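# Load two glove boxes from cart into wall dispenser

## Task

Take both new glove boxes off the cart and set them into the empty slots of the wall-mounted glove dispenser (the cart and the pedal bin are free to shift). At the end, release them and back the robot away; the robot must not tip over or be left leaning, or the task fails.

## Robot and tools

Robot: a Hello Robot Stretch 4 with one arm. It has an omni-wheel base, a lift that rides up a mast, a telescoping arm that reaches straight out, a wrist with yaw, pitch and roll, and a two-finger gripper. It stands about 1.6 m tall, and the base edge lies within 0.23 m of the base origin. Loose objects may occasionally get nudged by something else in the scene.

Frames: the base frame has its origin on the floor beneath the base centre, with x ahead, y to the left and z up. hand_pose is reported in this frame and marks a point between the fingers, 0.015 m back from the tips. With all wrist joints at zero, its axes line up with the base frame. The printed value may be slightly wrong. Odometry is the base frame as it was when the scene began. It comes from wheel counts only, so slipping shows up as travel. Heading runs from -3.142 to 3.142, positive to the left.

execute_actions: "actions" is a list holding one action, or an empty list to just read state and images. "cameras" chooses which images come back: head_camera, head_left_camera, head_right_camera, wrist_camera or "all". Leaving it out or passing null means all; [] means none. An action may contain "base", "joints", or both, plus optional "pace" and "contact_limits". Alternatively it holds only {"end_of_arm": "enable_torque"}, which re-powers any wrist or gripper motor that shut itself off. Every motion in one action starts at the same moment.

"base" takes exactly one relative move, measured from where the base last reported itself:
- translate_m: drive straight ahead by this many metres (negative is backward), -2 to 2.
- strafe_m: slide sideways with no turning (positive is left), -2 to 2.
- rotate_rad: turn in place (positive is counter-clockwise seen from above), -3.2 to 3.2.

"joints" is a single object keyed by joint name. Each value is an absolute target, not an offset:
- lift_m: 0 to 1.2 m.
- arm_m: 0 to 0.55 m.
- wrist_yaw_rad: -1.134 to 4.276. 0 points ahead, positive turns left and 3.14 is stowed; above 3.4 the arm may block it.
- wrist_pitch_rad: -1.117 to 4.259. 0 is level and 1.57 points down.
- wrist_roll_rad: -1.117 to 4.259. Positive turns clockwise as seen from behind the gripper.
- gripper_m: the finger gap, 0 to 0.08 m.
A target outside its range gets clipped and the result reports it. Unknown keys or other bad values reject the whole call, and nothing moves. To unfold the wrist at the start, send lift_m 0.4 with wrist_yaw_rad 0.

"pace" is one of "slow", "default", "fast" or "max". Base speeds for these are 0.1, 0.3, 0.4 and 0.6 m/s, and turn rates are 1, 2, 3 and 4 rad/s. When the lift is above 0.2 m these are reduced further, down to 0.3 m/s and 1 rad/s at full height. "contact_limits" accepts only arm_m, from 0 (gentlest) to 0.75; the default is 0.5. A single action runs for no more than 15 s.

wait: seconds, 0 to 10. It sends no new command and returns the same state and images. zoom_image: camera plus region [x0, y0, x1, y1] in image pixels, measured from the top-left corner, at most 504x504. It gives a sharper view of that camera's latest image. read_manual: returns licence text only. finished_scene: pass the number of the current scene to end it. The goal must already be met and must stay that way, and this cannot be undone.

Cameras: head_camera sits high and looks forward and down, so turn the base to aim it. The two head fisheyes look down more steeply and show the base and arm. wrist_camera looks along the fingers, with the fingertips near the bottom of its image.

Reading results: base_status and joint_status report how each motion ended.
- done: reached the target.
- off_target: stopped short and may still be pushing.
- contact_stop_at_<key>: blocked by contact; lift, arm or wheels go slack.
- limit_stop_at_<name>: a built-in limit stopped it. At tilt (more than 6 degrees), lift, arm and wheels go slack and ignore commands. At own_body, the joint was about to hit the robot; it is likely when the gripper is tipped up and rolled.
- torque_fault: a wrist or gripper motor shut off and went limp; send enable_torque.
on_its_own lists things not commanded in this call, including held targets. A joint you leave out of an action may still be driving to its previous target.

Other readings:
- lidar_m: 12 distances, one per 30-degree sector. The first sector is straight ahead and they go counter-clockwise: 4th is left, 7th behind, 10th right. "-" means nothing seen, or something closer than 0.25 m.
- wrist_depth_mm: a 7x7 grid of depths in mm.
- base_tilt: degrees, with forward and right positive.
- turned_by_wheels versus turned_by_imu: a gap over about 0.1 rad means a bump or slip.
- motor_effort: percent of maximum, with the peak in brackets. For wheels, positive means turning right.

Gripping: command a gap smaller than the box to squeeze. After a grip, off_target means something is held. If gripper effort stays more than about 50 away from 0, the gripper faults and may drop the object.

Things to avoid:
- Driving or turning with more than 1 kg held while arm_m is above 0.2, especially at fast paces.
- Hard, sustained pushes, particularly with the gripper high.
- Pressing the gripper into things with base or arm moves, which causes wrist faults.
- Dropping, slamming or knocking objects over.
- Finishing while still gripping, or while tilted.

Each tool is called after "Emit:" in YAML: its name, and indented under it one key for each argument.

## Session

Emit:
execute_actions:
  actions: []

Scene clock: 0.00 s.
base_odometry: x=+0.000 y=+0.000 heading=+0.000 (m, m, rad; odometry frame)
turned_by_wheels: +0.000 (rad since the last result)
turned_by_imu: +0.000 (rad since the last result)
base_tilt: forward=+0.1 right=+0.2 (deg)
lidar_m: 2.28 2.13 1.16 1.17 1.33 1.96 1.89 2.32 1.92 1.64 1.72 2.34
base_status: not commanded
joint_positions: lift_m=+0.148 arm_m=-0.001 wrist_yaw_rad=+3.248 wrist_pitch_rad=-0.014 wrist_roll_rad=+0.018 gripper_m=+0.040
joint_status: not commanded
motor_effort: lift_m=+23 arm_m=-1 wrist_yaw_rad=+0 wrist_pitch_rad=-7 wrist_roll_rad=-1 gripper_m=+3 wheel_0=+0 wheel_1=-1 wheel_2=+0 (%)
hand_pose: x=-0.0513 y=+0.0643 z=+0.3296 quat_wxyz=(-0.053, +0.007, +0.009, +0.999) (m; base frame)
wrist_depth_mm: - - 134 - - - - / - - 133 - - - - / - 105 133 - 1983 - - / - 121 135 - - - 1756 / 190 - - - 1983 1863 1756 / 208 1366 1397 1366 1336 1308 1255 / 211 960 111 904 131 - 904
pictures: head_camera, head_left_camera, head_right_camera, wrist_camera
camera_calibration (this result's frames):
wrist_camera: T_world_to_cam=[[-0.0769832, 0.997001, -0.00786032, -0.0676468], [-0.028722, -0.0100981, -0.999536, 0.38577], [-0.996619, -0.0767217, 0.0294133, 0.0973045], [0, 0, 0, 1]] pos_world=[0.102848, 0.0788048, 0.382198]
Images, in order (width x height): head_camera 420x560, head_left_camera 420x672, head_right_camera 420x672, wrist_camera 616x392.

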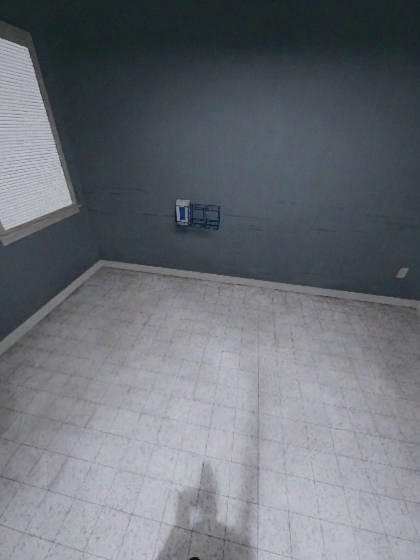

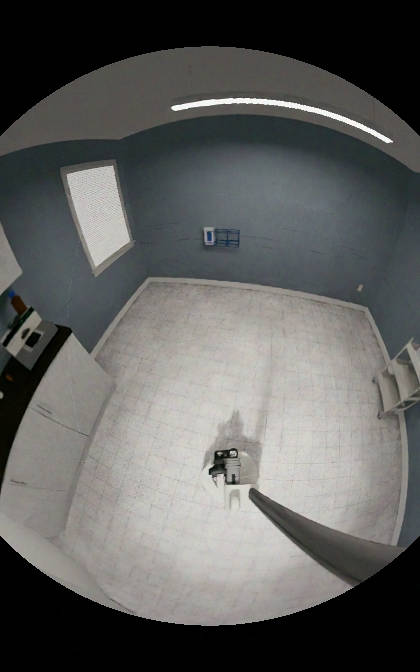

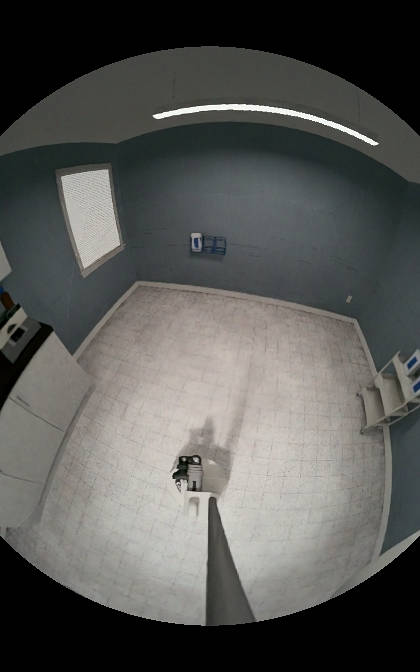

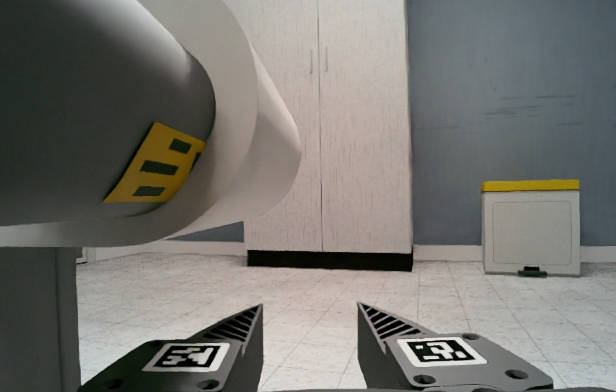

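Emit:
zoom_image:
  camera: "head_camera"
  region: [150, 180, 260, 290]

Emit:
zoom_image:
  camera: "head_right_camera"
  region: [320, 310, 420, 450]

Region (150, 180, 260, 290) of head_camera's 420x560 image, scaled by 4.582, with more detail than that image has.

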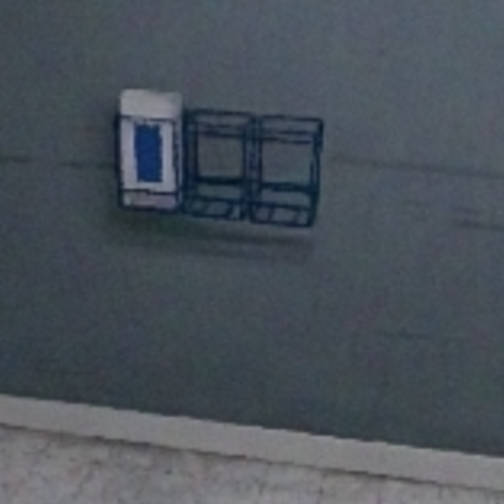

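Region (320, 310, 420, 450) of head_right_camera's 420x672 image, scaled by 3.600, with more detail than that image has; it fills the left 360 columns of this view, and the rest is white.

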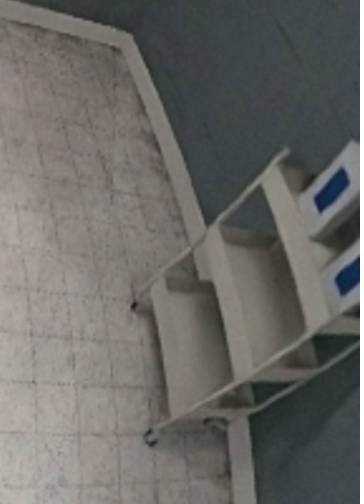

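Emit:
execute_actions:
  actions:
    - {"base": {"rotate_rad": -1.3}, "joints": {"lift_m": 0.4, "wrist_yaw_rad": 0}, "pace": "fast"}
  cameras: ["head_camera", "wrist_camera"]

Scene clock: 5.43 s.
base_odometry: x=+0.000 y=+0.000 heading=-1.300 (m, m, rad; odometry frame)
turned_by_wheels: -1.300 (rad since the last result)
turned_by_imu: -1.290 (rad since the last result)
base_tilt: forward=+0.1 right=+0.3 (deg)
lidar_m: 1.58 2.49 2.29 2.35 1.23 1.16 1.20 1.64 1.89 1.93 2.06 1.93
base_status: done
joint_positions: lift_m=+0.400 arm_m=-0.001 wrist_yaw_rad=+0.001 wrist_pitch_rad=-0.014 wrist_roll_rad=+0.018 gripper_m=+0.040
joint_status: all done
motor_effort: lift_m=+26(30) arm_m=-1(1) wrist_yaw_rad=-1(7) wrist_pitch_rad=-8(9) wrist_roll_rad=-1(1) gripper_m=+0(3) wheel_0=+1(9) wheel_1=+0(8) wheel_2=+1(9) (%)
hand_pose: x=+0.3821 y=-0.0873 z=+0.5809 quat_wxyz=(+1.000, +0.009, -0.007, +0.000) (m; base frame)
wrist_depth_mm: - - - 1863 1708 1537 1464 / - - - 1863 1756 1537 1464 / - - - 1808 1708 1576 1430 / - - - 1863 1708 1537 1464 / - - - 1863 1708 1576 1430 / - - 1863 1756 1661 1576 1397 / 1537 1537 111 1430 131 - 1366
pictures: head_camera, wrist_camera
camera_calibration (this result's frames):
wrist_camera: T_world_to_cam=[[-0.028715, -0.999557, -0.00785743, -0.0738499], [0.0296335, 0.00700596, -0.999536, 0.627018], [0.999148, -0.0289345, 0.0294192, -0.248195], [0, 0, 0, 1]] pos_world=[0.227283, -0.0853914, 0.633448]
Images, in order (width x height): head_camera 420x560, wrist_camera 616x392.

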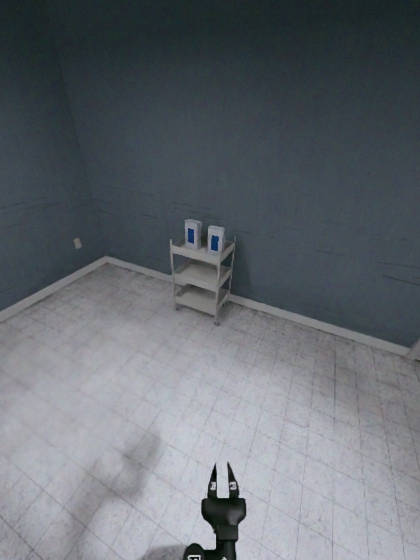

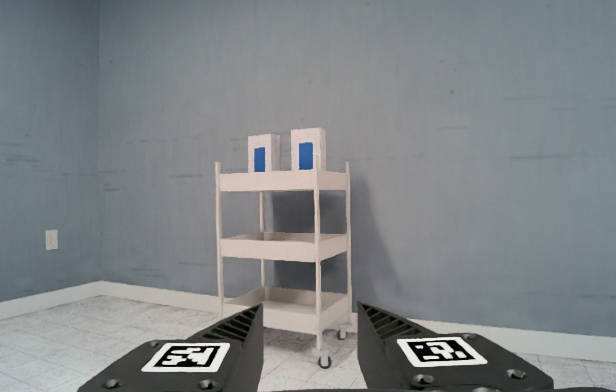

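Emit:
zoom_image:
  camera: "head_camera"
  region: [150, 205, 260, 335]

Region (150, 205, 260, 335) of head_camera's 420x560 image, scaled by 3.877, with more detail than that image has; it fills the left 426 columns of this view, and the rest is white.

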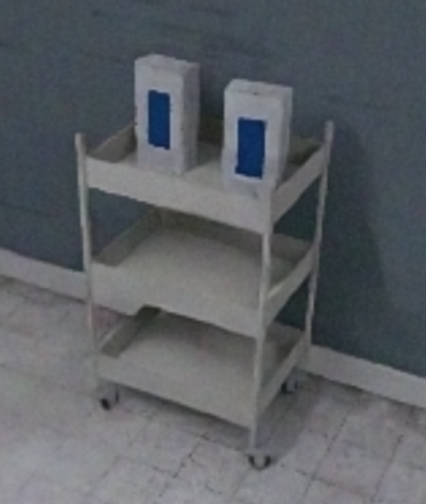

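Emit:
execute_actions:
  actions:
    - {"base": {"translate_m": 1.15}, "joints": {"lift_m": 1.06, "wrist_pitch_rad": 1.571, "wrist_roll_rad": 2.01, "gripper_m": 0.08, "arm_m": 0.33}, "pace": "max"}
  cameras: ["wrist_camera", "head_right_camera"]

Scene clock: 11.17 s.
base_odometry: x=+0.308 y=-1.108 heading=-1.300 (m, m, rad; odometry frame)
turned_by_wheels: +0.000 (rad since the last result)
turned_by_imu: +0.000 (rad since the last result)
base_tilt: forward=+0.1 right=+0.3 (deg)
lidar_m: 0.50 0.67 1.84 1.89 2.38 2.21 2.30 2.55 2.43 1.36 0.95 0.47
base_status: done
joint_positions: lift_m=+1.060 arm_m=+0.329 wrist_yaw_rad=+0.000 wrist_pitch_rad=+1.571 wrist_roll_rad=+2.010 gripper_m=+0.080
joint_status: all done
motor_effort: lift_m=+24(28) arm_m=+7(8) wrist_yaw_rad=+0(1) wrist_pitch_rad=+0(2) wrist_roll_rad=+0(6) gripper_m=+4(1) wheel_0=-1(6) wheel_1=-1(5) wheel_2=+0(12) (%)
hand_pose: x=+0.4997 y=-0.0874 z=+1.0253 quat_wxyz=(+0.379, +0.597, +0.379, -0.597) (m; base frame)
wrist_depth_mm: 676 1008 1182 1205 1205 1182 1229 / 668 1008 1160 1160 1205 1205 1229 / 668 1025 1160 1205 1182 976 1205 / 504 508 512 1182 1182 976 1205 / 267 298 508 1160 1205 1205 1205 / 267 272 504 1182 1182 1205 1182 / 266 108 504 1160 1182 105 -
pictures: head_right_camera, wrist_camera
camera_calibration (this result's frames):
wrist_camera: T_world_to_cam=[[-0.909443, 0.414789, 0.0293942, 0.458439], [0.414503, 0.909916, -0.0155024, -0.0545698], [-0.0331765, -0.00191459, -0.999448, 1.19437], [0, 0, 0, 1]] pos_world=[0.479169, -0.138215, 1.17939]
Images, in order (width x height): head_right_camera 420x672, wrist_camera 616x392.

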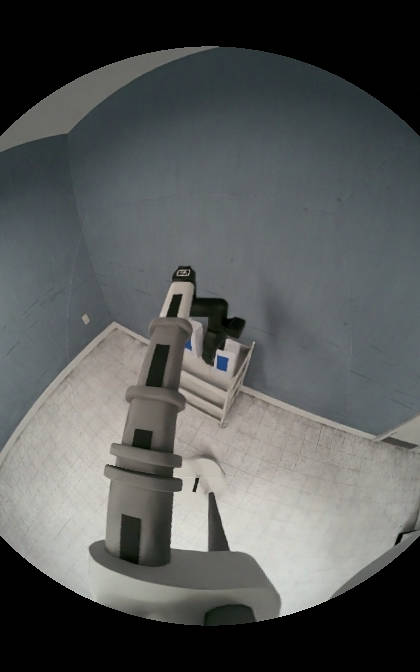

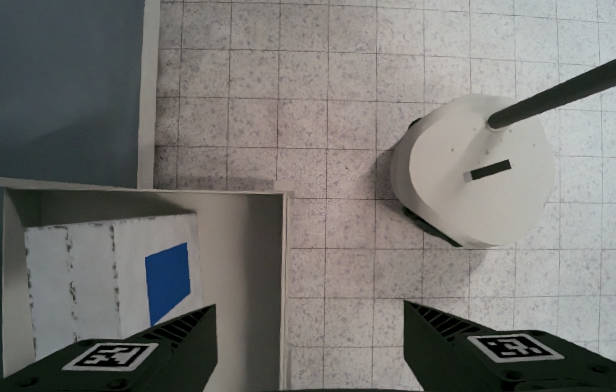

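Emit:
execute_actions:
  actions:
    - {"base": {"strafe_m": -0.044}, "joints": {"arm_m": 0.485, "wrist_roll_rad": 1.918, "lift_m": 1.0}, "pace": "fast"}
  cameras: ["wrist_camera"]

Scene clock: 14.00 s.
base_odometry: x=+0.265 y=-1.120 heading=-1.300 (m, m, rad; odometry frame)
turned_by_wheels: +0.000 (rad since the last result)
turned_by_imu: +0.001 (rad since the last result)
base_tilt: forward=+0.1 right=+0.3 (deg)
lidar_m: 0.47 0.66 1.87 1.90 2.40 2.23 2.33 2.53 2.36 1.34 0.91 0.53
base_status: done
joint_positions: lift_m=+1.000 arm_m=+0.484 wrist_yaw_rad=+0.000 wrist_pitch_rad=+1.571 wrist_roll_rad=+1.918 gripper_m=+0.080
joint_status: all done
motor_effort: lift_m=+18(18) arm_m=+7(8) wrist_yaw_rad=+0(0) wrist_pitch_rad=+3(2) wrist_roll_rad=-2(5) gripper_m=+4(2) wheel_0=+0(10) wheel_1=+1(9) wheel_2=+0(1) (%)
hand_pose: x=+0.6546 y=-0.0874 z=+0.9659 quat_wxyz=(+0.406, +0.579, +0.406, -0.579) (m; base frame)
wrist_depth_mm: 399 580 1098 1118 1138 1138 1138 / 404 603 1118 1118 1138 1118 1160 / 418 508 1008 1118 1138 931 917 / 427 449 449 214 455 917 917 / 436 449 449 213 452 1138 1138 / 445 445 449 213 452 1118 1138 / 418 108 211 213 452 105 -
pictures: wrist_camera
camera_calibration (this result's frames):
wrist_camera: T_world_to_cam=[[-0.943523, 0.330008, 0.0293004, 0.616087], [0.329682, 0.943965, -0.0154721, -0.0612404], [-0.0327645, -0.00493846, -0.999451, 1.13959], [0, 0, 0, 1]] pos_world=[0.63882, -0.139877, 1.11996]
Images, in order (width x height): wrist_camera 616x392.

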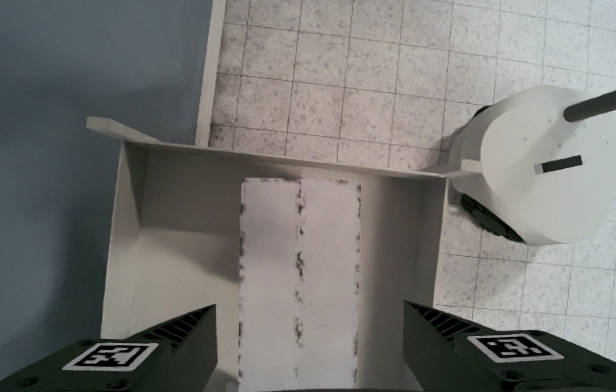

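Emit:
execute_actions:
  actions:
    - {"joints": {"lift_m": 0.924, "arm_m": 0.488}, "pace": "default"}
  cameras: []

Emit:
execute_actions:
  actions:
    - {"joints": {"gripper_m": 0.05}}
  cameras: ["wrist_camera"]

Scene clock: 16.10 s.
base_odometry: x=+0.265 y=-1.120 heading=-1.300 (m, m, rad; odometry frame)
turned_by_wheels: +0.000 (rad since the last result)
turned_by_imu: +0.001 (rad since the last result)
base_tilt: forward=+0.1 right=+0.3 (deg)
lidar_m: 0.46 0.65 1.86 1.94 2.42 2.24 2.32 2.52 2.40 1.33 0.94 0.59
base_status: not commanded
joint_positions: lift_m=+0.924 arm_m=+0.487 wrist_yaw_rad=+0.000 wrist_pitch_rad=+1.571 wrist_roll_rad=+1.918 gripper_m=+0.080
joint_status: all done
motor_effort: lift_m=+17(19) arm_m=+7(8) wrist_yaw_rad=-3(0) wrist_pitch_rad=+0(0) wrist_roll_rad=-1(2) gripper_m=+3(3) wheel_0=+0(0) wheel_1=+1(1) wheel_2=+0(0) (%)
hand_pose: x=+0.6576 y=-0.0874 z=+0.8899 quat_wxyz=(+0.406, +0.579, +0.406, -0.579) (m; base frame)
wrist_depth_mm: 397 580 1042 1042 1060 1060 1060 / 375 591 1042 1042 1060 1060 854 / 399 366 375 1042 1042 891 842 / 399 373 138 138 139 382 842 / 397 370 137 138 139 1060 1060 / 397 368 137 137 139 1042 1060 / 410 108 136 137 138 105 -
pictures: none
No camera images: the call's "cameras" was empty. Leave "cameras" out to get every camera's image.

Scene clock: 17.07 s.
base_odometry: x=+0.265 y=-1.120 heading=-1.300 (m, m, rad; odometry frame)
turned_by_wheels: +0.000 (rad since the last result)
turned_by_imu: +0.000 (rad since the last result)
base_tilt: forward=+0.1 right=+0.3 (deg)
lidar_m: 0.46 0.64 1.84 1.94 2.41 2.23 2.31 2.52 2.40 1.37 0.93 0.54
base_status: not commanded
joint_positions: lift_m=+0.924 arm_m=+0.487 wrist_yaw_rad=+0.000 wrist_pitch_rad=+1.570 wrist_roll_rad=+1.918 gripper_m=+0.061
joint_status: gripper_m off_target (ended at +0.061, target +0.050)
on_its_own: gripper_m is held at +0.057, not at your +0.050, by its contact guard: the fingers met something
motor_effort: lift_m=+16(17) arm_m=+7(7) wrist_yaw_rad=-2(1) wrist_pitch_rad=+2(3) wrist_roll_rad=-2(2) gripper_m=-26(30) wheel_0=+0(0) wheel_1=+1(1) wheel_2=+0(0) (%)
hand_pose: x=+0.6577 y=-0.0874 z=+0.8899 quat_wxyz=(+0.406, +0.579, +0.406, -0.579) (m; base frame)
wrist_depth_mm: 397 574 1042 1025 1060 1060 1060 / 373 597 1025 1042 1060 1078 854 / 397 368 375 1042 1060 891 842 / 402 373 373 138 139 382 842 / 399 368 370 138 139 1060 1060 / 397 370 137 138 138 1060 1060 / 413 109 136 137 138 - -
pictures: wrist_camera
camera_calibration (this result's frames):
wrist_camera: T_world_to_cam=[[-0.943517, 0.330053, 0.0290056, 0.621481], [0.329732, 0.94395, -0.0153691, -0.0635569], [-0.0324525, -0.00493688, -0.999461, 1.06358], [0, 0, 0, 1]] pos_world=[0.64185, -0.139876, 1.04401]
Images, in order (width x height): wrist_camera 616x392.

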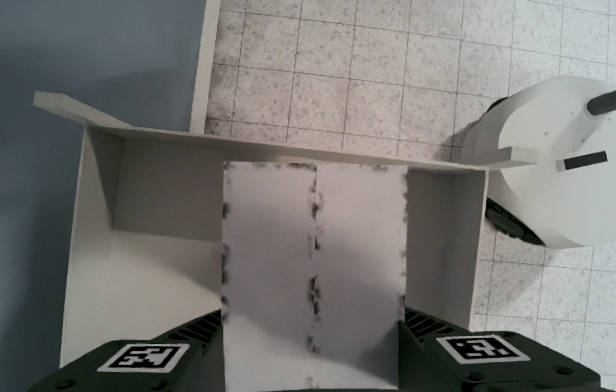

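Emit:
execute_actions:
  actions:
    - {"joints": {"lift_m": 1.06}, "pace": "fast"}
  cameras: []

Emit:
execute_actions:
  actions:
    - {"joints": {"arm_m": 0.12, "wrist_roll_rad": 1.571}, "pace": "fast"}
  cameras: []

Emit:
execute_actions:
  actions:
    - {"base": {"rotate_rad": 1.969}, "joints": {"lift_m": 0.55}, "pace": "fast"}
  cameras: ["head_camera"]

Scene clock: 21.77 s.
base_odometry: x=+0.265 y=-1.120 heading=-1.300 (m, m, rad; odometry frame)
turned_by_wheels: +0.000 (rad since the last result)
turned_by_imu: +0.002 (rad since the last result)
base_tilt: forward=+0.1 right=+0.3 (deg)
lidar_m: 0.48 0.62 1.86 1.93 2.42 2.23 2.33 2.53 2.40 1.37 0.94 0.55
base_status: not commanded
joint_positions: lift_m=+1.059 arm_m=+0.487 wrist_yaw_rad=+0.000 wrist_pitch_rad=+1.571 wrist_roll_rad=+1.918 gripper_m=+0.061
joint_status: all done
on_its_own: gripper_m is held at +0.057, not at your +0.050, by its contact guard: the fingers met something
motor_effort: lift_m=+28(33) arm_m=+7(7) wrist_yaw_rad=+0(1) wrist_pitch_rad=+0(3) wrist_roll_rad=-2(2) gripper_m=-27(28) wheel_0=+0(0) wheel_1=+1(1) wheel_2=+0(0) (%)
hand_pose: x=+0.6577 y=-0.0874 z=+1.0250 quat_wxyz=(+0.406, +0.579, +0.406, -0.579) (m; base frame)
wrist_depth_mm: 397 580 1098 1182 1205 1205 1229 / 399 603 1160 1182 1182 1205 1229 / 413 544 1098 1182 1205 991 976 / 427 525 504 139 140 976 976 / 436 530 504 138 139 1182 1205 / 445 500 137 138 139 1205 1205 / 439 108 136 138 138 - -
pictures: none
No camera images: the call's "cameras" was empty. Leave "cameras" out to get every camera's image.

Scene clock: 23.60 s.
base_odometry: x=+0.265 y=-1.120 heading=-1.300 (m, m, rad; odometry frame)
turned_by_wheels: +0.000 (rad since the last result)
turned_by_imu: +0.001 (rad since the last result)
base_tilt: forward=+0.1 right=+0.3 (deg)
lidar_m: 0.25 0.59 1.86 1.93 2.45 2.22 2.30 2.50 2.39 1.35 0.94 0.25
base_status: not commanded
joint_positions: lift_m=+1.059 arm_m=+0.121 wrist_yaw_rad=+0.000 wrist_pitch_rad=+1.571 wrist_roll_rad=+1.571 gripper_m=+0.061
joint_status: all done
on_its_own: gripper_m is held at +0.057, not at your +0.050, by its contact guard: the fingers met something
motor_effort: lift_m=+28(28) arm_m=-7(8) wrist_yaw_rad=+0(2) wrist_pitch_rad=+1(3) wrist_roll_rad=-1(8) gripper_m=-28(27) wheel_0=+0(0) wheel_1=+1(1) wheel_2=+0(0) (%)
hand_pose: x=+0.2921 y=-0.0874 z=+1.0250 quat_wxyz=(+0.500, +0.500, +0.500, -0.500) (m; base frame)
wrist_depth_mm: 741 1008 1160 1160 1182 1205 1229 / 809 1118 1138 1182 1182 1205 1229 / 798 1160 1182 1182 1182 1182 1205 / 500 759 960 138 140 1205 1205 / 500 504 991 138 139 976 1205 / 500 759 137 138 139 1182 1205 / 496 109 136 137 138 - -
pictures: none
No camera images: the call's "cameras" was empty. Leave "cameras" out to get every camera's image.

Scene clock: 26.27 s.
base_odometry: x=+0.265 y=-1.120 heading=+0.669 (m, m, rad; odometry frame)
turned_by_wheels: +1.969 (rad since the last result)
turned_by_imu: +1.958 (rad since the last result)
base_tilt: forward=+0.1 right=+0.3 (deg)
lidar_m: 0.27 2.21 2.26 2.77 2.39 1.57 0.97 0.88 0.47 0.58 1.87 0.25
base_status: done
joint_positions: lift_m=+0.550 arm_m=+0.121 wrist_yaw_rad=+0.000 wrist_pitch_rad=+1.571 wrist_roll_rad=+1.571 gripper_m=+0.061
joint_status: all done
on_its_own: gripper_m is held at +0.057, not at your +0.050, by its contact guard: the fingers met something
motor_effort: lift_m=+20(25) arm_m=-7(7) wrist_yaw_rad=-1(1) wrist_pitch_rad=+1(3) wrist_roll_rad=-2(2) gripper_m=-29(27) wheel_0=+0(7) wheel_1=+0(7) wheel_2=-2(7) (%)
hand_pose: x=+0.2922 y=-0.0874 z=+0.5157 quat_wxyz=(+0.500, +0.500, +0.500, -0.500) (m; base frame)
wrist_depth_mm: 654 654 661 668 668 676 683 / 647 654 661 668 676 676 676 / 647 654 661 668 668 676 683 / 647 654 661 139 140 459 462 / 654 654 661 138 139 459 459 / 647 654 137 138 139 455 462 / 654 108 136 138 138 - -
pictures: head_camera
Images, in order (width x height): head_camera 420x560.

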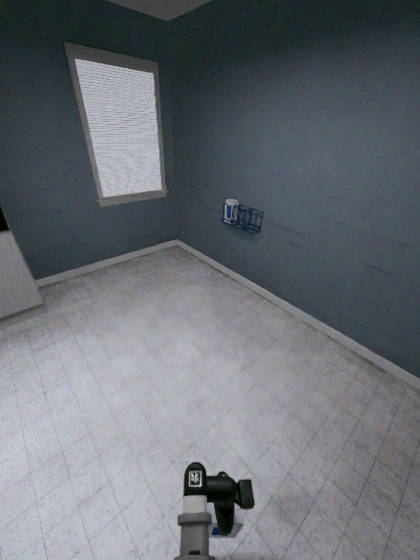

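Emit:
execute_actions:
  actions:
    - {"base": {"translate_m": 1.89}, "joints": {"lift_m": 1.18}, "pace": "max"}
  cameras: []

Emit:
execute_actions:
  actions:
    - {"base": {"rotate_rad": -0.8366}, "joints": {"arm_m": 0.17}, "pace": "default"}

Scene clock: 31.93 s.
base_odometry: x=+1.748 y=+0.052 heading=+0.669 (m, m, rad; odometry frame)
turned_by_wheels: +0.000 (rad since the last result)
turned_by_imu: -0.002 (rad since the last result)
base_tilt: forward=+0.1 right=+0.3 (deg)
lidar_m: 0.25 1.31 1.35 1.41 1.87 3.61 3.84 2.02 1.19 0.77 0.55 0.25
base_status: done
joint_positions: lift_m=+1.180 arm_m=+0.121 wrist_yaw_rad=+0.000 wrist_pitch_rad=+1.571 wrist_roll_rad=+1.571 gripper_m=+0.061
joint_status: all done
on_its_own: gripper_m is held at +0.057, not at your +0.050, by its contact guard: the fingers met something
motor_effort: lift_m=+28(32) arm_m=-7(7) wrist_yaw_rad=+0(0) wrist_pitch_rad=+0(2) wrist_roll_rad=-2(1) gripper_m=-27(27) wheel_0=-1(7) wheel_1=-1(5) wheel_2=+0(13) (%)
hand_pose: x=+0.2921 y=-0.0874 z=+1.1451 quat_wxyz=(+0.500, +0.500, +0.500, -0.500) (m; base frame)
wrist_depth_mm: 399 591 866 1229 1308 1308 1336 / 488 759 1138 1308 1308 1336 1336 / 723 1042 1281 1308 1308 1336 1336 / 946 1281 1281 139 140 1308 1336 / 1229 1255 1255 138 140 1308 1308 / 1255 1281 137 138 139 1336 1336 / 1255 108 136 137 138 - -
pictures: none
No camera images: the call's "cameras" was empty. Leave "cameras" out to get every camera's image.

Scene clock: 34.00 s.
base_odometry: x=+1.748 y=+0.052 heading=-0.168 (m, m, rad; odometry frame)
turned_by_wheels: -0.836 (rad since the last result)
turned_by_imu: -0.831 (rad since the last result)
base_tilt: forward=+0.1 right=+0.3 (deg)
lidar_m: 0.28 0.63 0.99 1.32 1.45 1.42 3.77 3.24 2.04 2.35 0.96 0.29
base_status: done
joint_positions: lift_m=+1.180 arm_m=+0.169 wrist_yaw_rad=+0.000 wrist_pitch_rad=+1.571 wrist_roll_rad=+1.571 gripper_m=+0.061
joint_status: all done
on_its_own: gripper_m is held at +0.057, not at your +0.050, by its contact guard: the fingers met something
motor_effort: lift_m=+27(27) arm_m=+7(9) wrist_yaw_rad=-2(1) wrist_pitch_rad=+1(3) wrist_roll_rad=-1(2) gripper_m=-27(28) wheel_0=+1(7) wheel_1=+1(4) wheel_2=+1(6) (%)
hand_pose: x=+0.3397 y=-0.0874 z=+1.1451 quat_wxyz=(+0.500, +0.500, +0.500, -0.500) (m; base frame)
wrist_depth_mm: 539 809 1281 1308 1308 1308 1336 / 535 820 1281 1281 1336 1336 1336 / 539 820 1281 1281 1308 1308 1308 / 530 831 1205 138 140 1308 1336 / 544 723 1182 138 139 1308 1336 / 525 676 137 138 139 1308 1336 / 525 108 136 137 138 - -
pictures: head_camera, head_left_camera, head_right_camera, wrist_camera
camera_calibration (this result's frames):
wrist_camera: T_world_to_cam=[[-0.999513, -0.0104519, 0.0293954, 0.302781], [-0.0109113, 0.99982, -0.0155132, 0.165992], [-0.0292279, -0.0158264, -0.999447, 1.30622], [0, 0, 0, 1]] pos_world=[0.342623, -0.142125, 1.29917]
Images, in order (width x height): head_camera 420x560, head_left_camera 420x672, head_right_camera 420x672, wrist_camera 616x392.

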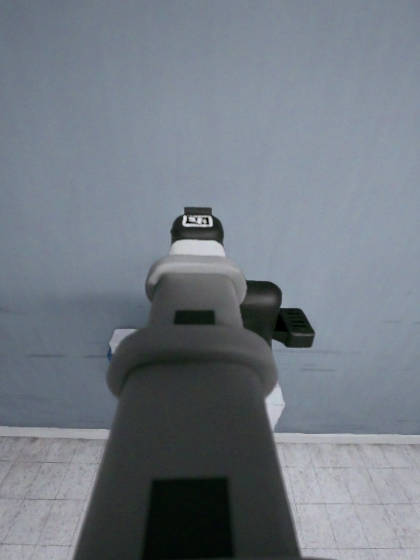

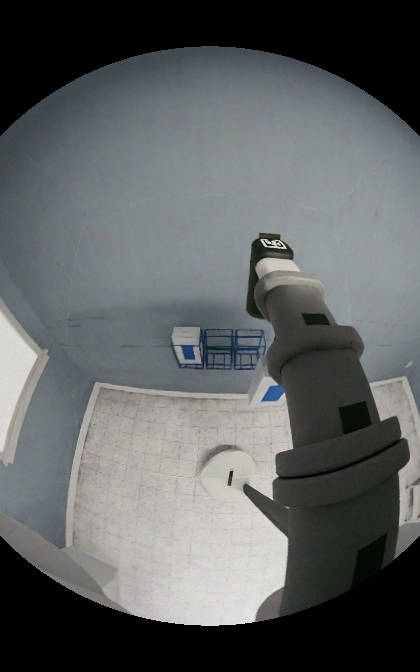

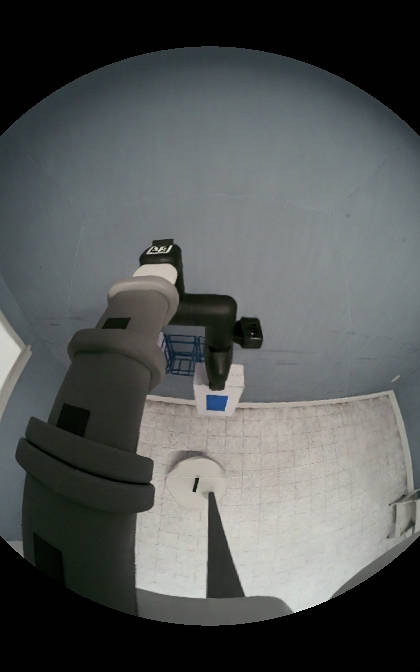

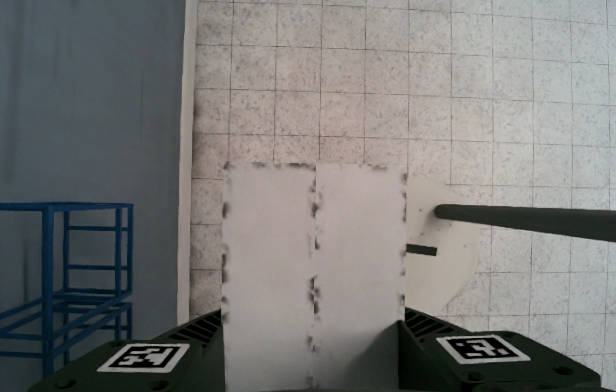

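Emit:
zoom_image:
  camera: "head_left_camera"
  region: [160, 310, 300, 420]

Region (160, 310, 300, 420) of head_left_camera's 420x672 image, scaled by 3.600, with more detail than that image has; it fills the top 396 rows of this view, and the rest is white.

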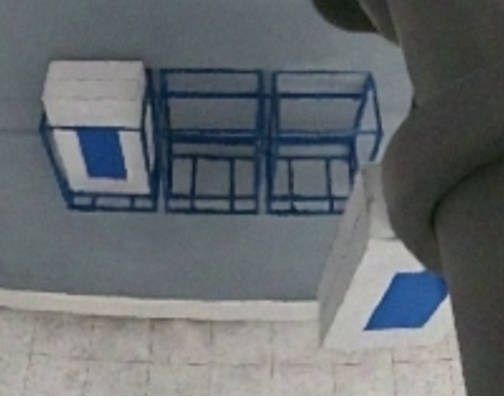

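Emit:
zoom_image:
  camera: "wrist_camera"
  region: [0, 150, 240, 392]

Region (0, 150, 240, 392) of wrist_camera's 616x392 image, scaled by 2.083; it fills the left 500 columns of this view, and the rest is white.

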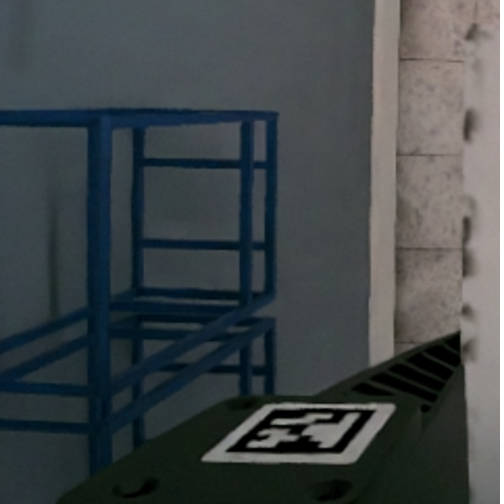

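Emit:
execute_actions:
  actions:
    - {"base": {"strafe_m": 0.027}, "joints": {"arm_m": 0.42, "wrist_pitch_rad": 1.451, "lift_m": 1.2}, "pace": "default"}
  cameras: ["wrist_camera", "head_right_camera"]

Emit:
zoom_image:
  camera: "head_right_camera"
  region: [130, 250, 290, 400]

Scene clock: 42.63 s.
base_odometry: x=+1.753 y=+0.079 heading=-0.168 (m, m, rad; odometry frame)
turned_by_wheels: +0.000 (rad since the last result)
turned_by_imu: +0.002 (rad since the last result)
base_tilt: forward=+0.1 right=+0.2 (deg)
lidar_m: 0.55 0.59 1.04 1.30 1.40 1.41 3.77 3.27 2.08 2.36 0.93 0.60
base_status: done
joint_positions: lift_m=+1.199 arm_m=+0.419 wrist_yaw_rad=+0.000 wrist_pitch_rad=+1.452 wrist_roll_rad=+1.571 gripper_m=+0.061
joint_status: all done
on_its_own: gripper_m is held at +0.057, not at your +0.050, by its contact guard: the fingers met something
motor_effort: lift_m=+28(34) arm_m=+7(7) wrist_yaw_rad=+0(1) wrist_pitch_rad=-3(11) wrist_roll_rad=-2(2) gripper_m=-28(27) wheel_0=+1(6) wheel_1=-2(8) wheel_2=-1(0) (%)
hand_pose: x=+0.6149 y=-0.0874 z=+1.1658 quat_wxyz=(+0.529, +0.529, +0.469, -0.469) (m; base frame)
wrist_depth_mm: 126 173 301 1060 1308 1255 1255 / 124 176 306 1098 1308 1281 1255 / 125 178 282 1138 1308 1255 1255 / 126 179 237 139 140 1255 1060 / 126 180 239 138 139 1078 1042 / 126 180 137 138 139 1255 1042 / 123 108 136 137 138 - -
pictures: head_right_camera, wrist_camera
camera_calibration (this result's frames):
wrist_camera: T_world_to_cam=[[-0.995928, -0.0106358, -0.0895172, 0.713656], [-0.00917578, 0.999818, -0.0167054, 0.169635], [0.0896786, -0.015816, -0.995845, 1.25761], [0, 0, 0, 1]] pos_world=[0.599526, -0.142123, 1.3191]
Images, in order (width x height): head_right_camera 420x672, wrist_camera 616x392.

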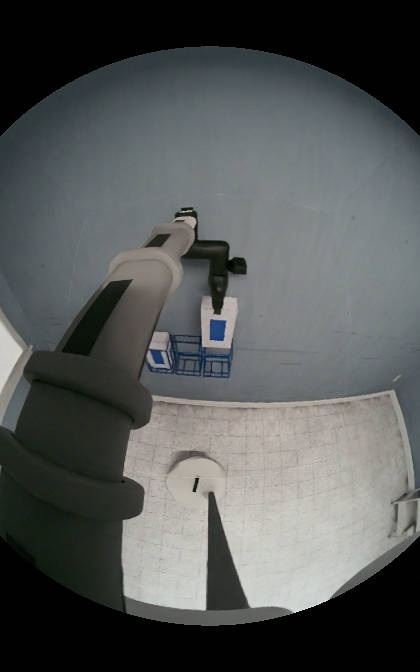

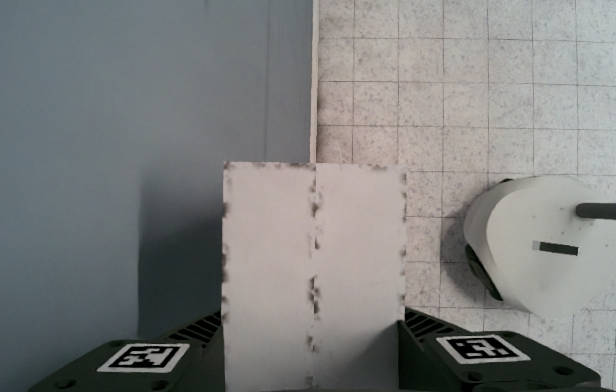

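Region (130, 250, 290, 400) of head_right_camera's 420x672 image, scaled by 3.150, with more detail than that image has; it fills the top 472 rows of this view, and the rest is white.

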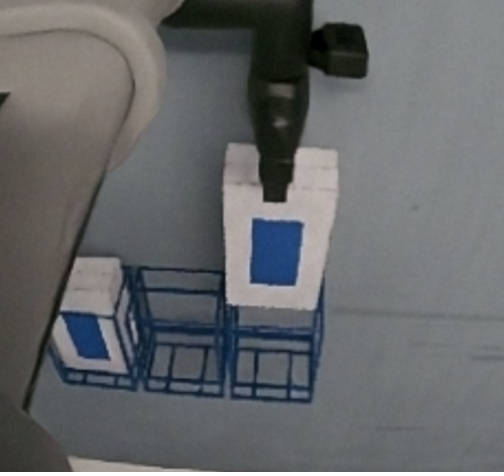

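Emit:
execute_actions:
  actions:
    - {"base": {"strafe_m": -0.005}, "joints": {"arm_m": 0.431, "lift_m": 1.15}, "pace": "slow"}
  cameras: ["wrist_camera", "head_right_camera"]

Emit:
zoom_image:
  camera: "head_right_camera"
  region: [130, 250, 290, 400]

Scene clock: 45.20 s.
base_odometry: x=+1.752 y=+0.074 heading=-0.168 (m, m, rad; odometry frame)
turned_by_wheels: +0.000 (rad since the last result)
turned_by_imu: +0.001 (rad since the last result)
base_tilt: forward=+0.1 right=+0.3 (deg)
lidar_m: 0.54 0.62 1.01 1.30 1.41 1.40 3.72 3.25 2.05 2.35 0.87 0.61
base_status: done
joint_positions: lift_m=+1.150 arm_m=+0.430 wrist_yaw_rad=+0.000 wrist_pitch_rad=+1.452 wrist_roll_rad=+1.571 gripper_m=+0.061
joint_status: all done
on_its_own: gripper_m is held at +0.057, not at your +0.050, by its contact guard: the fingers met something
motor_effort: lift_m=+19(28) arm_m=+7(7) wrist_yaw_rad=-1(1) wrist_pitch_rad=-3(4) wrist_roll_rad=-2(1) gripper_m=-28(28) wheel_0=+2(4) wheel_1=-1(7) wheel_2=+0(0) (%)
hand_pose: x=+0.6258 y=-0.0874 z=+1.1172 quat_wxyz=(+0.529, +0.529, +0.469, -0.469) (m; base frame)
wrist_depth_mm: 111 153 267 946 1255 1229 1205 / 112 155 271 976 1229 1229 1229 / 113 157 249 1008 1229 1229 1205 / 114 158 211 138 139 1205 1008 / 114 158 211 138 139 1098 1008 / 114 158 137 138 138 1229 1008 / 109 108 136 138 138 - -
pictures: head_right_camera, wrist_camera
camera_calibration (this result's frames):
wrist_camera: T_world_to_cam=[[-0.995949, -0.0106347, -0.0892928, 0.719966], [-0.00917847, 0.999818, -0.0167033, 0.168924], [0.0894542, -0.0158161, -0.995865, 1.20847], [0, 0, 0, 1]] pos_world=[0.610497, -0.142123, 1.27058]
Images, in order (width x height): head_right_camera 420x672, wrist_camera 616x392.

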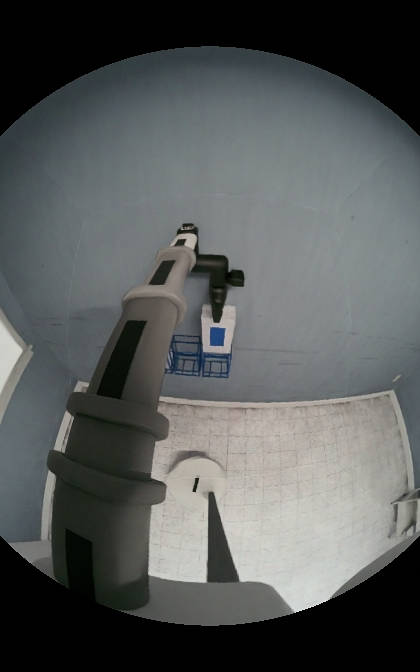

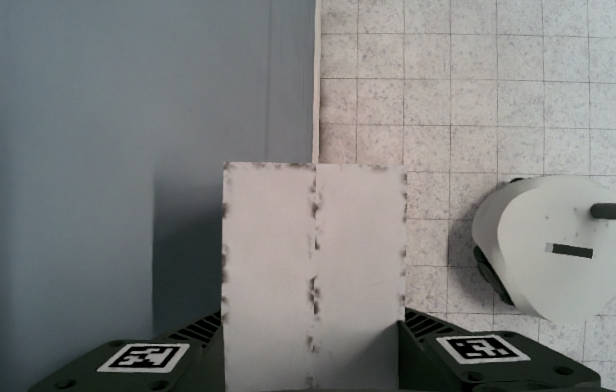

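Region (130, 250, 290, 400) of head_right_camera's 420x672 image, scaled by 3.150, with more detail than that image has; it fills the top 472 rows of this view, and the rest is white.

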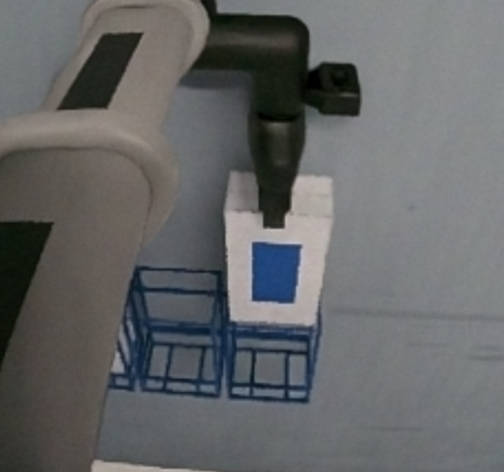

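Emit:
execute_actions:
  actions:
    - {"joints": {"lift_m": 0.99}, "pace": "slow"}
  cameras: ["wrist_camera"]

Scene clock: 47.97 s.
base_odometry: x=+1.752 y=+0.074 heading=-0.168 (m, m, rad; odometry frame)
turned_by_wheels: +0.000 (rad since the last result)
turned_by_imu: +0.001 (rad since the last result)
base_tilt: forward=+0.1 right=+0.3 (deg)
lidar_m: 0.56 0.61 1.00 1.29 1.43 1.41 3.73 3.24 2.08 2.35 0.95 0.61
base_status: not commanded
joint_positions: lift_m=+0.990 arm_m=+0.430 wrist_yaw_rad=+0.000 wrist_pitch_rad=+1.451 wrist_roll_rad=+1.571 gripper_m=+0.061
joint_status: all done
on_its_own: gripper_m is held at +0.057, not at your +0.050, by its contact guard: the fingers met something
motor_effort: lift_m=+19(19) arm_m=+7(8) wrist_yaw_rad=+0(1) wrist_pitch_rad=+0(4) wrist_roll_rad=-1(1) gripper_m=-28(26) wheel_0=+2(2) wheel_1=-1(2) wheel_2=+0(0) (%)
hand_pose: x=+0.6261 y=-0.0874 z=+0.9573 quat_wxyz=(+0.529, +0.529, +0.469, -0.469) (m; base frame)
wrist_depth_mm: 110 153 265 931 1098 1060 1060 / 112 154 268 946 1078 1060 1042 / 113 156 246 715 1078 1078 1042 / 113 157 208 138 139 1078 854 / 113 158 208 138 139 1078 842 / 113 158 137 138 139 1060 842 / 108 108 137 137 138 - -
pictures: wrist_camera
camera_calibration (this result's frames):
wrist_camera: T_world_to_cam=[[-0.99584, -0.0106454, -0.0904986, 0.707089], [-0.00916889, 0.999818, -0.0167151, 0.16626], [0.0906601, -0.0158158, -0.995756, 1.04828], [0, 0, 0, 1]] pos_world=[0.610634, -0.142123, 1.1106]
Images, in order (width x height): wrist_camera 616x392.

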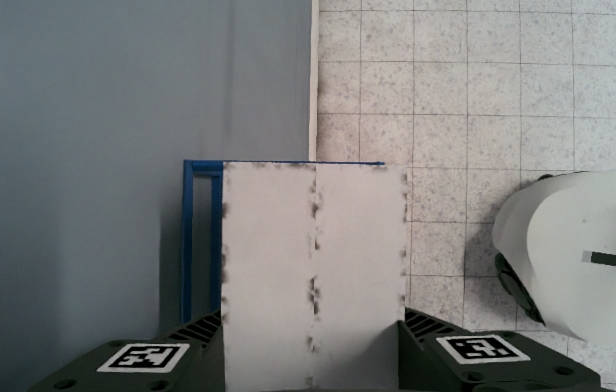

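Emit:
execute_actions:
  actions:
    - {"joints": {"lift_m": 0.964}, "pace": "slow"}
  cameras: ["wrist_camera"]

Scene clock: 50.17 s.
base_odometry: x=+1.752 y=+0.074 heading=-0.168 (m, m, rad; odometry frame)
turned_by_wheels: +0.000 (rad since the last result)
turned_by_imu: +0.001 (rad since the last result)
base_tilt: forward=+0.1 right=+0.2 (deg)
lidar_m: 0.56 0.58 0.98 1.29 1.45 1.40 3.73 3.27 2.06 2.36 0.91 0.60
base_status: not commanded
joint_positions: lift_m=+0.964 arm_m=+0.430 wrist_yaw_rad=+0.001 wrist_pitch_rad=+1.447 wrist_roll_rad=+1.571 gripper_m=+0.061
joint_status: all done
on_its_own: gripper_m is held at +0.057, not at your +0.050, by its contact guard: the fingers met something
motor_effort: lift_m=+19(22) arm_m=+6(7) wrist_yaw_rad=-4(5) wrist_pitch_rad=+11(11) wrist_roll_rad=-1(1) gripper_m=-28(28) wheel_0=+2(2) wheel_1=-1(1) wheel_2=+0(0) (%)
hand_pose: x=+0.6272 y=-0.0874 z=+0.9315 quat_wxyz=(+0.530, +0.530, +0.468, -0.468) (m; base frame)
wrist_depth_mm: 111 149 256 854 1060 1042 1025 / 110 151 259 878 1060 1042 1025 / 110 152 239 676 1060 1042 1008 / 111 153 203 138 139 1042 831 / 111 154 204 138 139 1042 820 / 111 154 137 138 138 1042 820 / 106 109 136 137 138 - -
pictures: wrist_camera
camera_calibration (this result's frames):
wrist_camera: T_world_to_cam=[[-0.99548, -0.0118309, -0.0942269, 0.709002], [-0.010297, 0.999807, -0.0167482, 0.166545], [0.0944068, -0.0157023, -0.99541, 1.01981], [0, 0, 0, 1]] pos_world=[0.611236, -0.142111, 1.08473]
Images, in order (width x height): wrist_camera 616x392.

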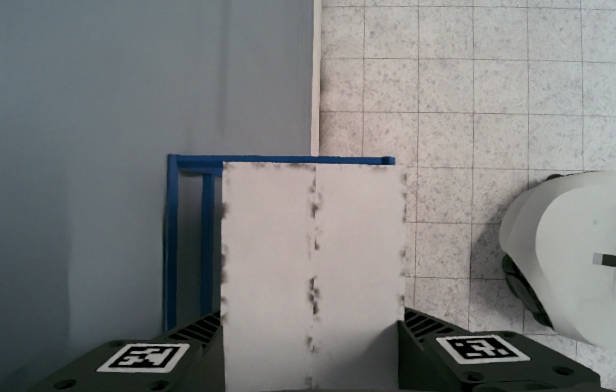

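Emit:
execute_actions:
  actions: []

Scene clock: 51.87 s.
base_odometry: x=+1.752 y=+0.074 heading=-0.168 (m, m, rad; odometry frame)
turned_by_wheels: +0.000 (rad since the last result)
turned_by_imu: +0.001 (rad since the last result)
base_tilt: forward=+0.1 right=+0.2 (deg)
lidar_m: 0.56 0.60 1.02 1.31 1.41 1.39 3.71 3.26 2.04 2.36 0.93 0.62
base_status: not commanded
joint_positions: lift_m=+0.964 arm_m=+0.430 wrist_yaw_rad=+0.001 wrist_pitch_rad=+1.447 wrist_roll_rad=+1.571 gripper_m=+0.061
joint_status: all done
on_its_own: gripper_m is held at +0.057, not at your +0.050, by its contact guard: the fingers met something
motor_effort: lift_m=+19(22) arm_m=+6(7) wrist_yaw_rad=-6(5) wrist_pitch_rad=+10(11) wrist_roll_rad=-1(1) gripper_m=-28(28) wheel_0=+2(2) wheel_1=-1(1) wheel_2=+0(0) (%)
hand_pose: x=+0.6272 y=-0.0874 z=+0.9315 quat_wxyz=(+0.530, +0.530, +0.468, -0.468) (m; base frame)
wrist_depth_mm: 111 149 256 854 1060 1042 1025 / 110 151 259 878 1060 1042 1008 / 110 153 239 676 1060 1042 1025 / 111 153 203 138 139 1042 820 / 111 154 204 138 139 1042 820 / 111 154 137 138 138 1042 831 / 106 109 136 137 138 - -
pictures: head_camera, head_left_camera, head_right_camera, wrist_camera
camera_calibration (this result's frames):
wrist_camera: T_world_to_cam=[[-0.99548, -0.011831, -0.0942269, 0.709002], [-0.0102971, 0.999807, -0.0167482, 0.166545], [0.0944068, -0.0157022, -0.99541, 1.01981], [0, 0, 0, 1]] pos_world=[0.611236, -0.142111, 1.08473]
Images, in order (width x height): head_camera 420x560, head_left_camera 420x672, head_right_camera 420x672, wrist_camera 616x392.

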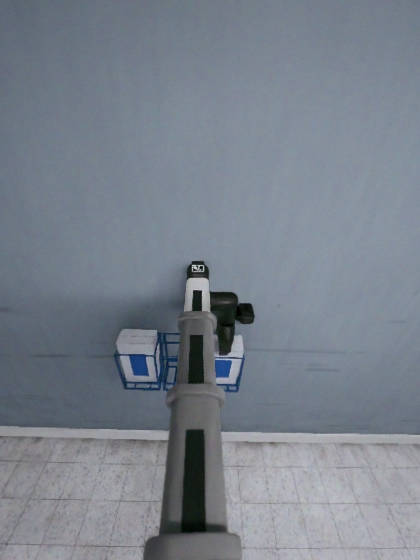

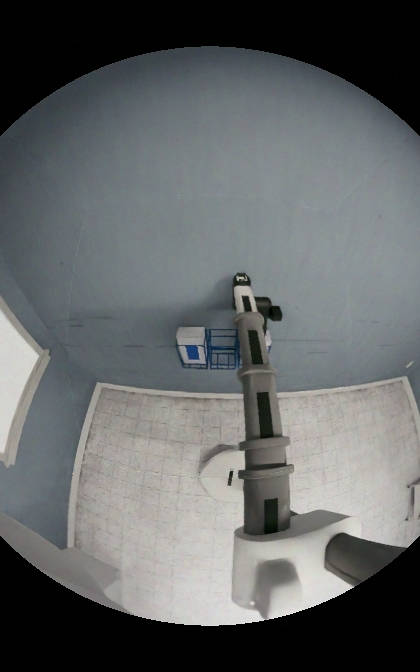

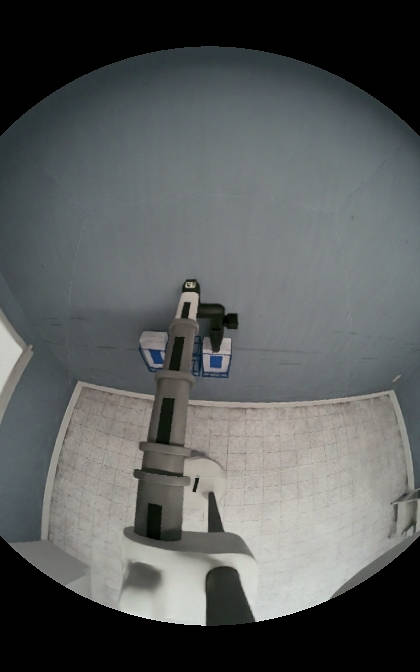

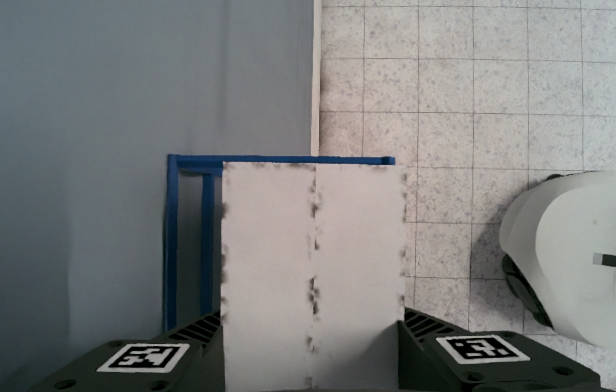

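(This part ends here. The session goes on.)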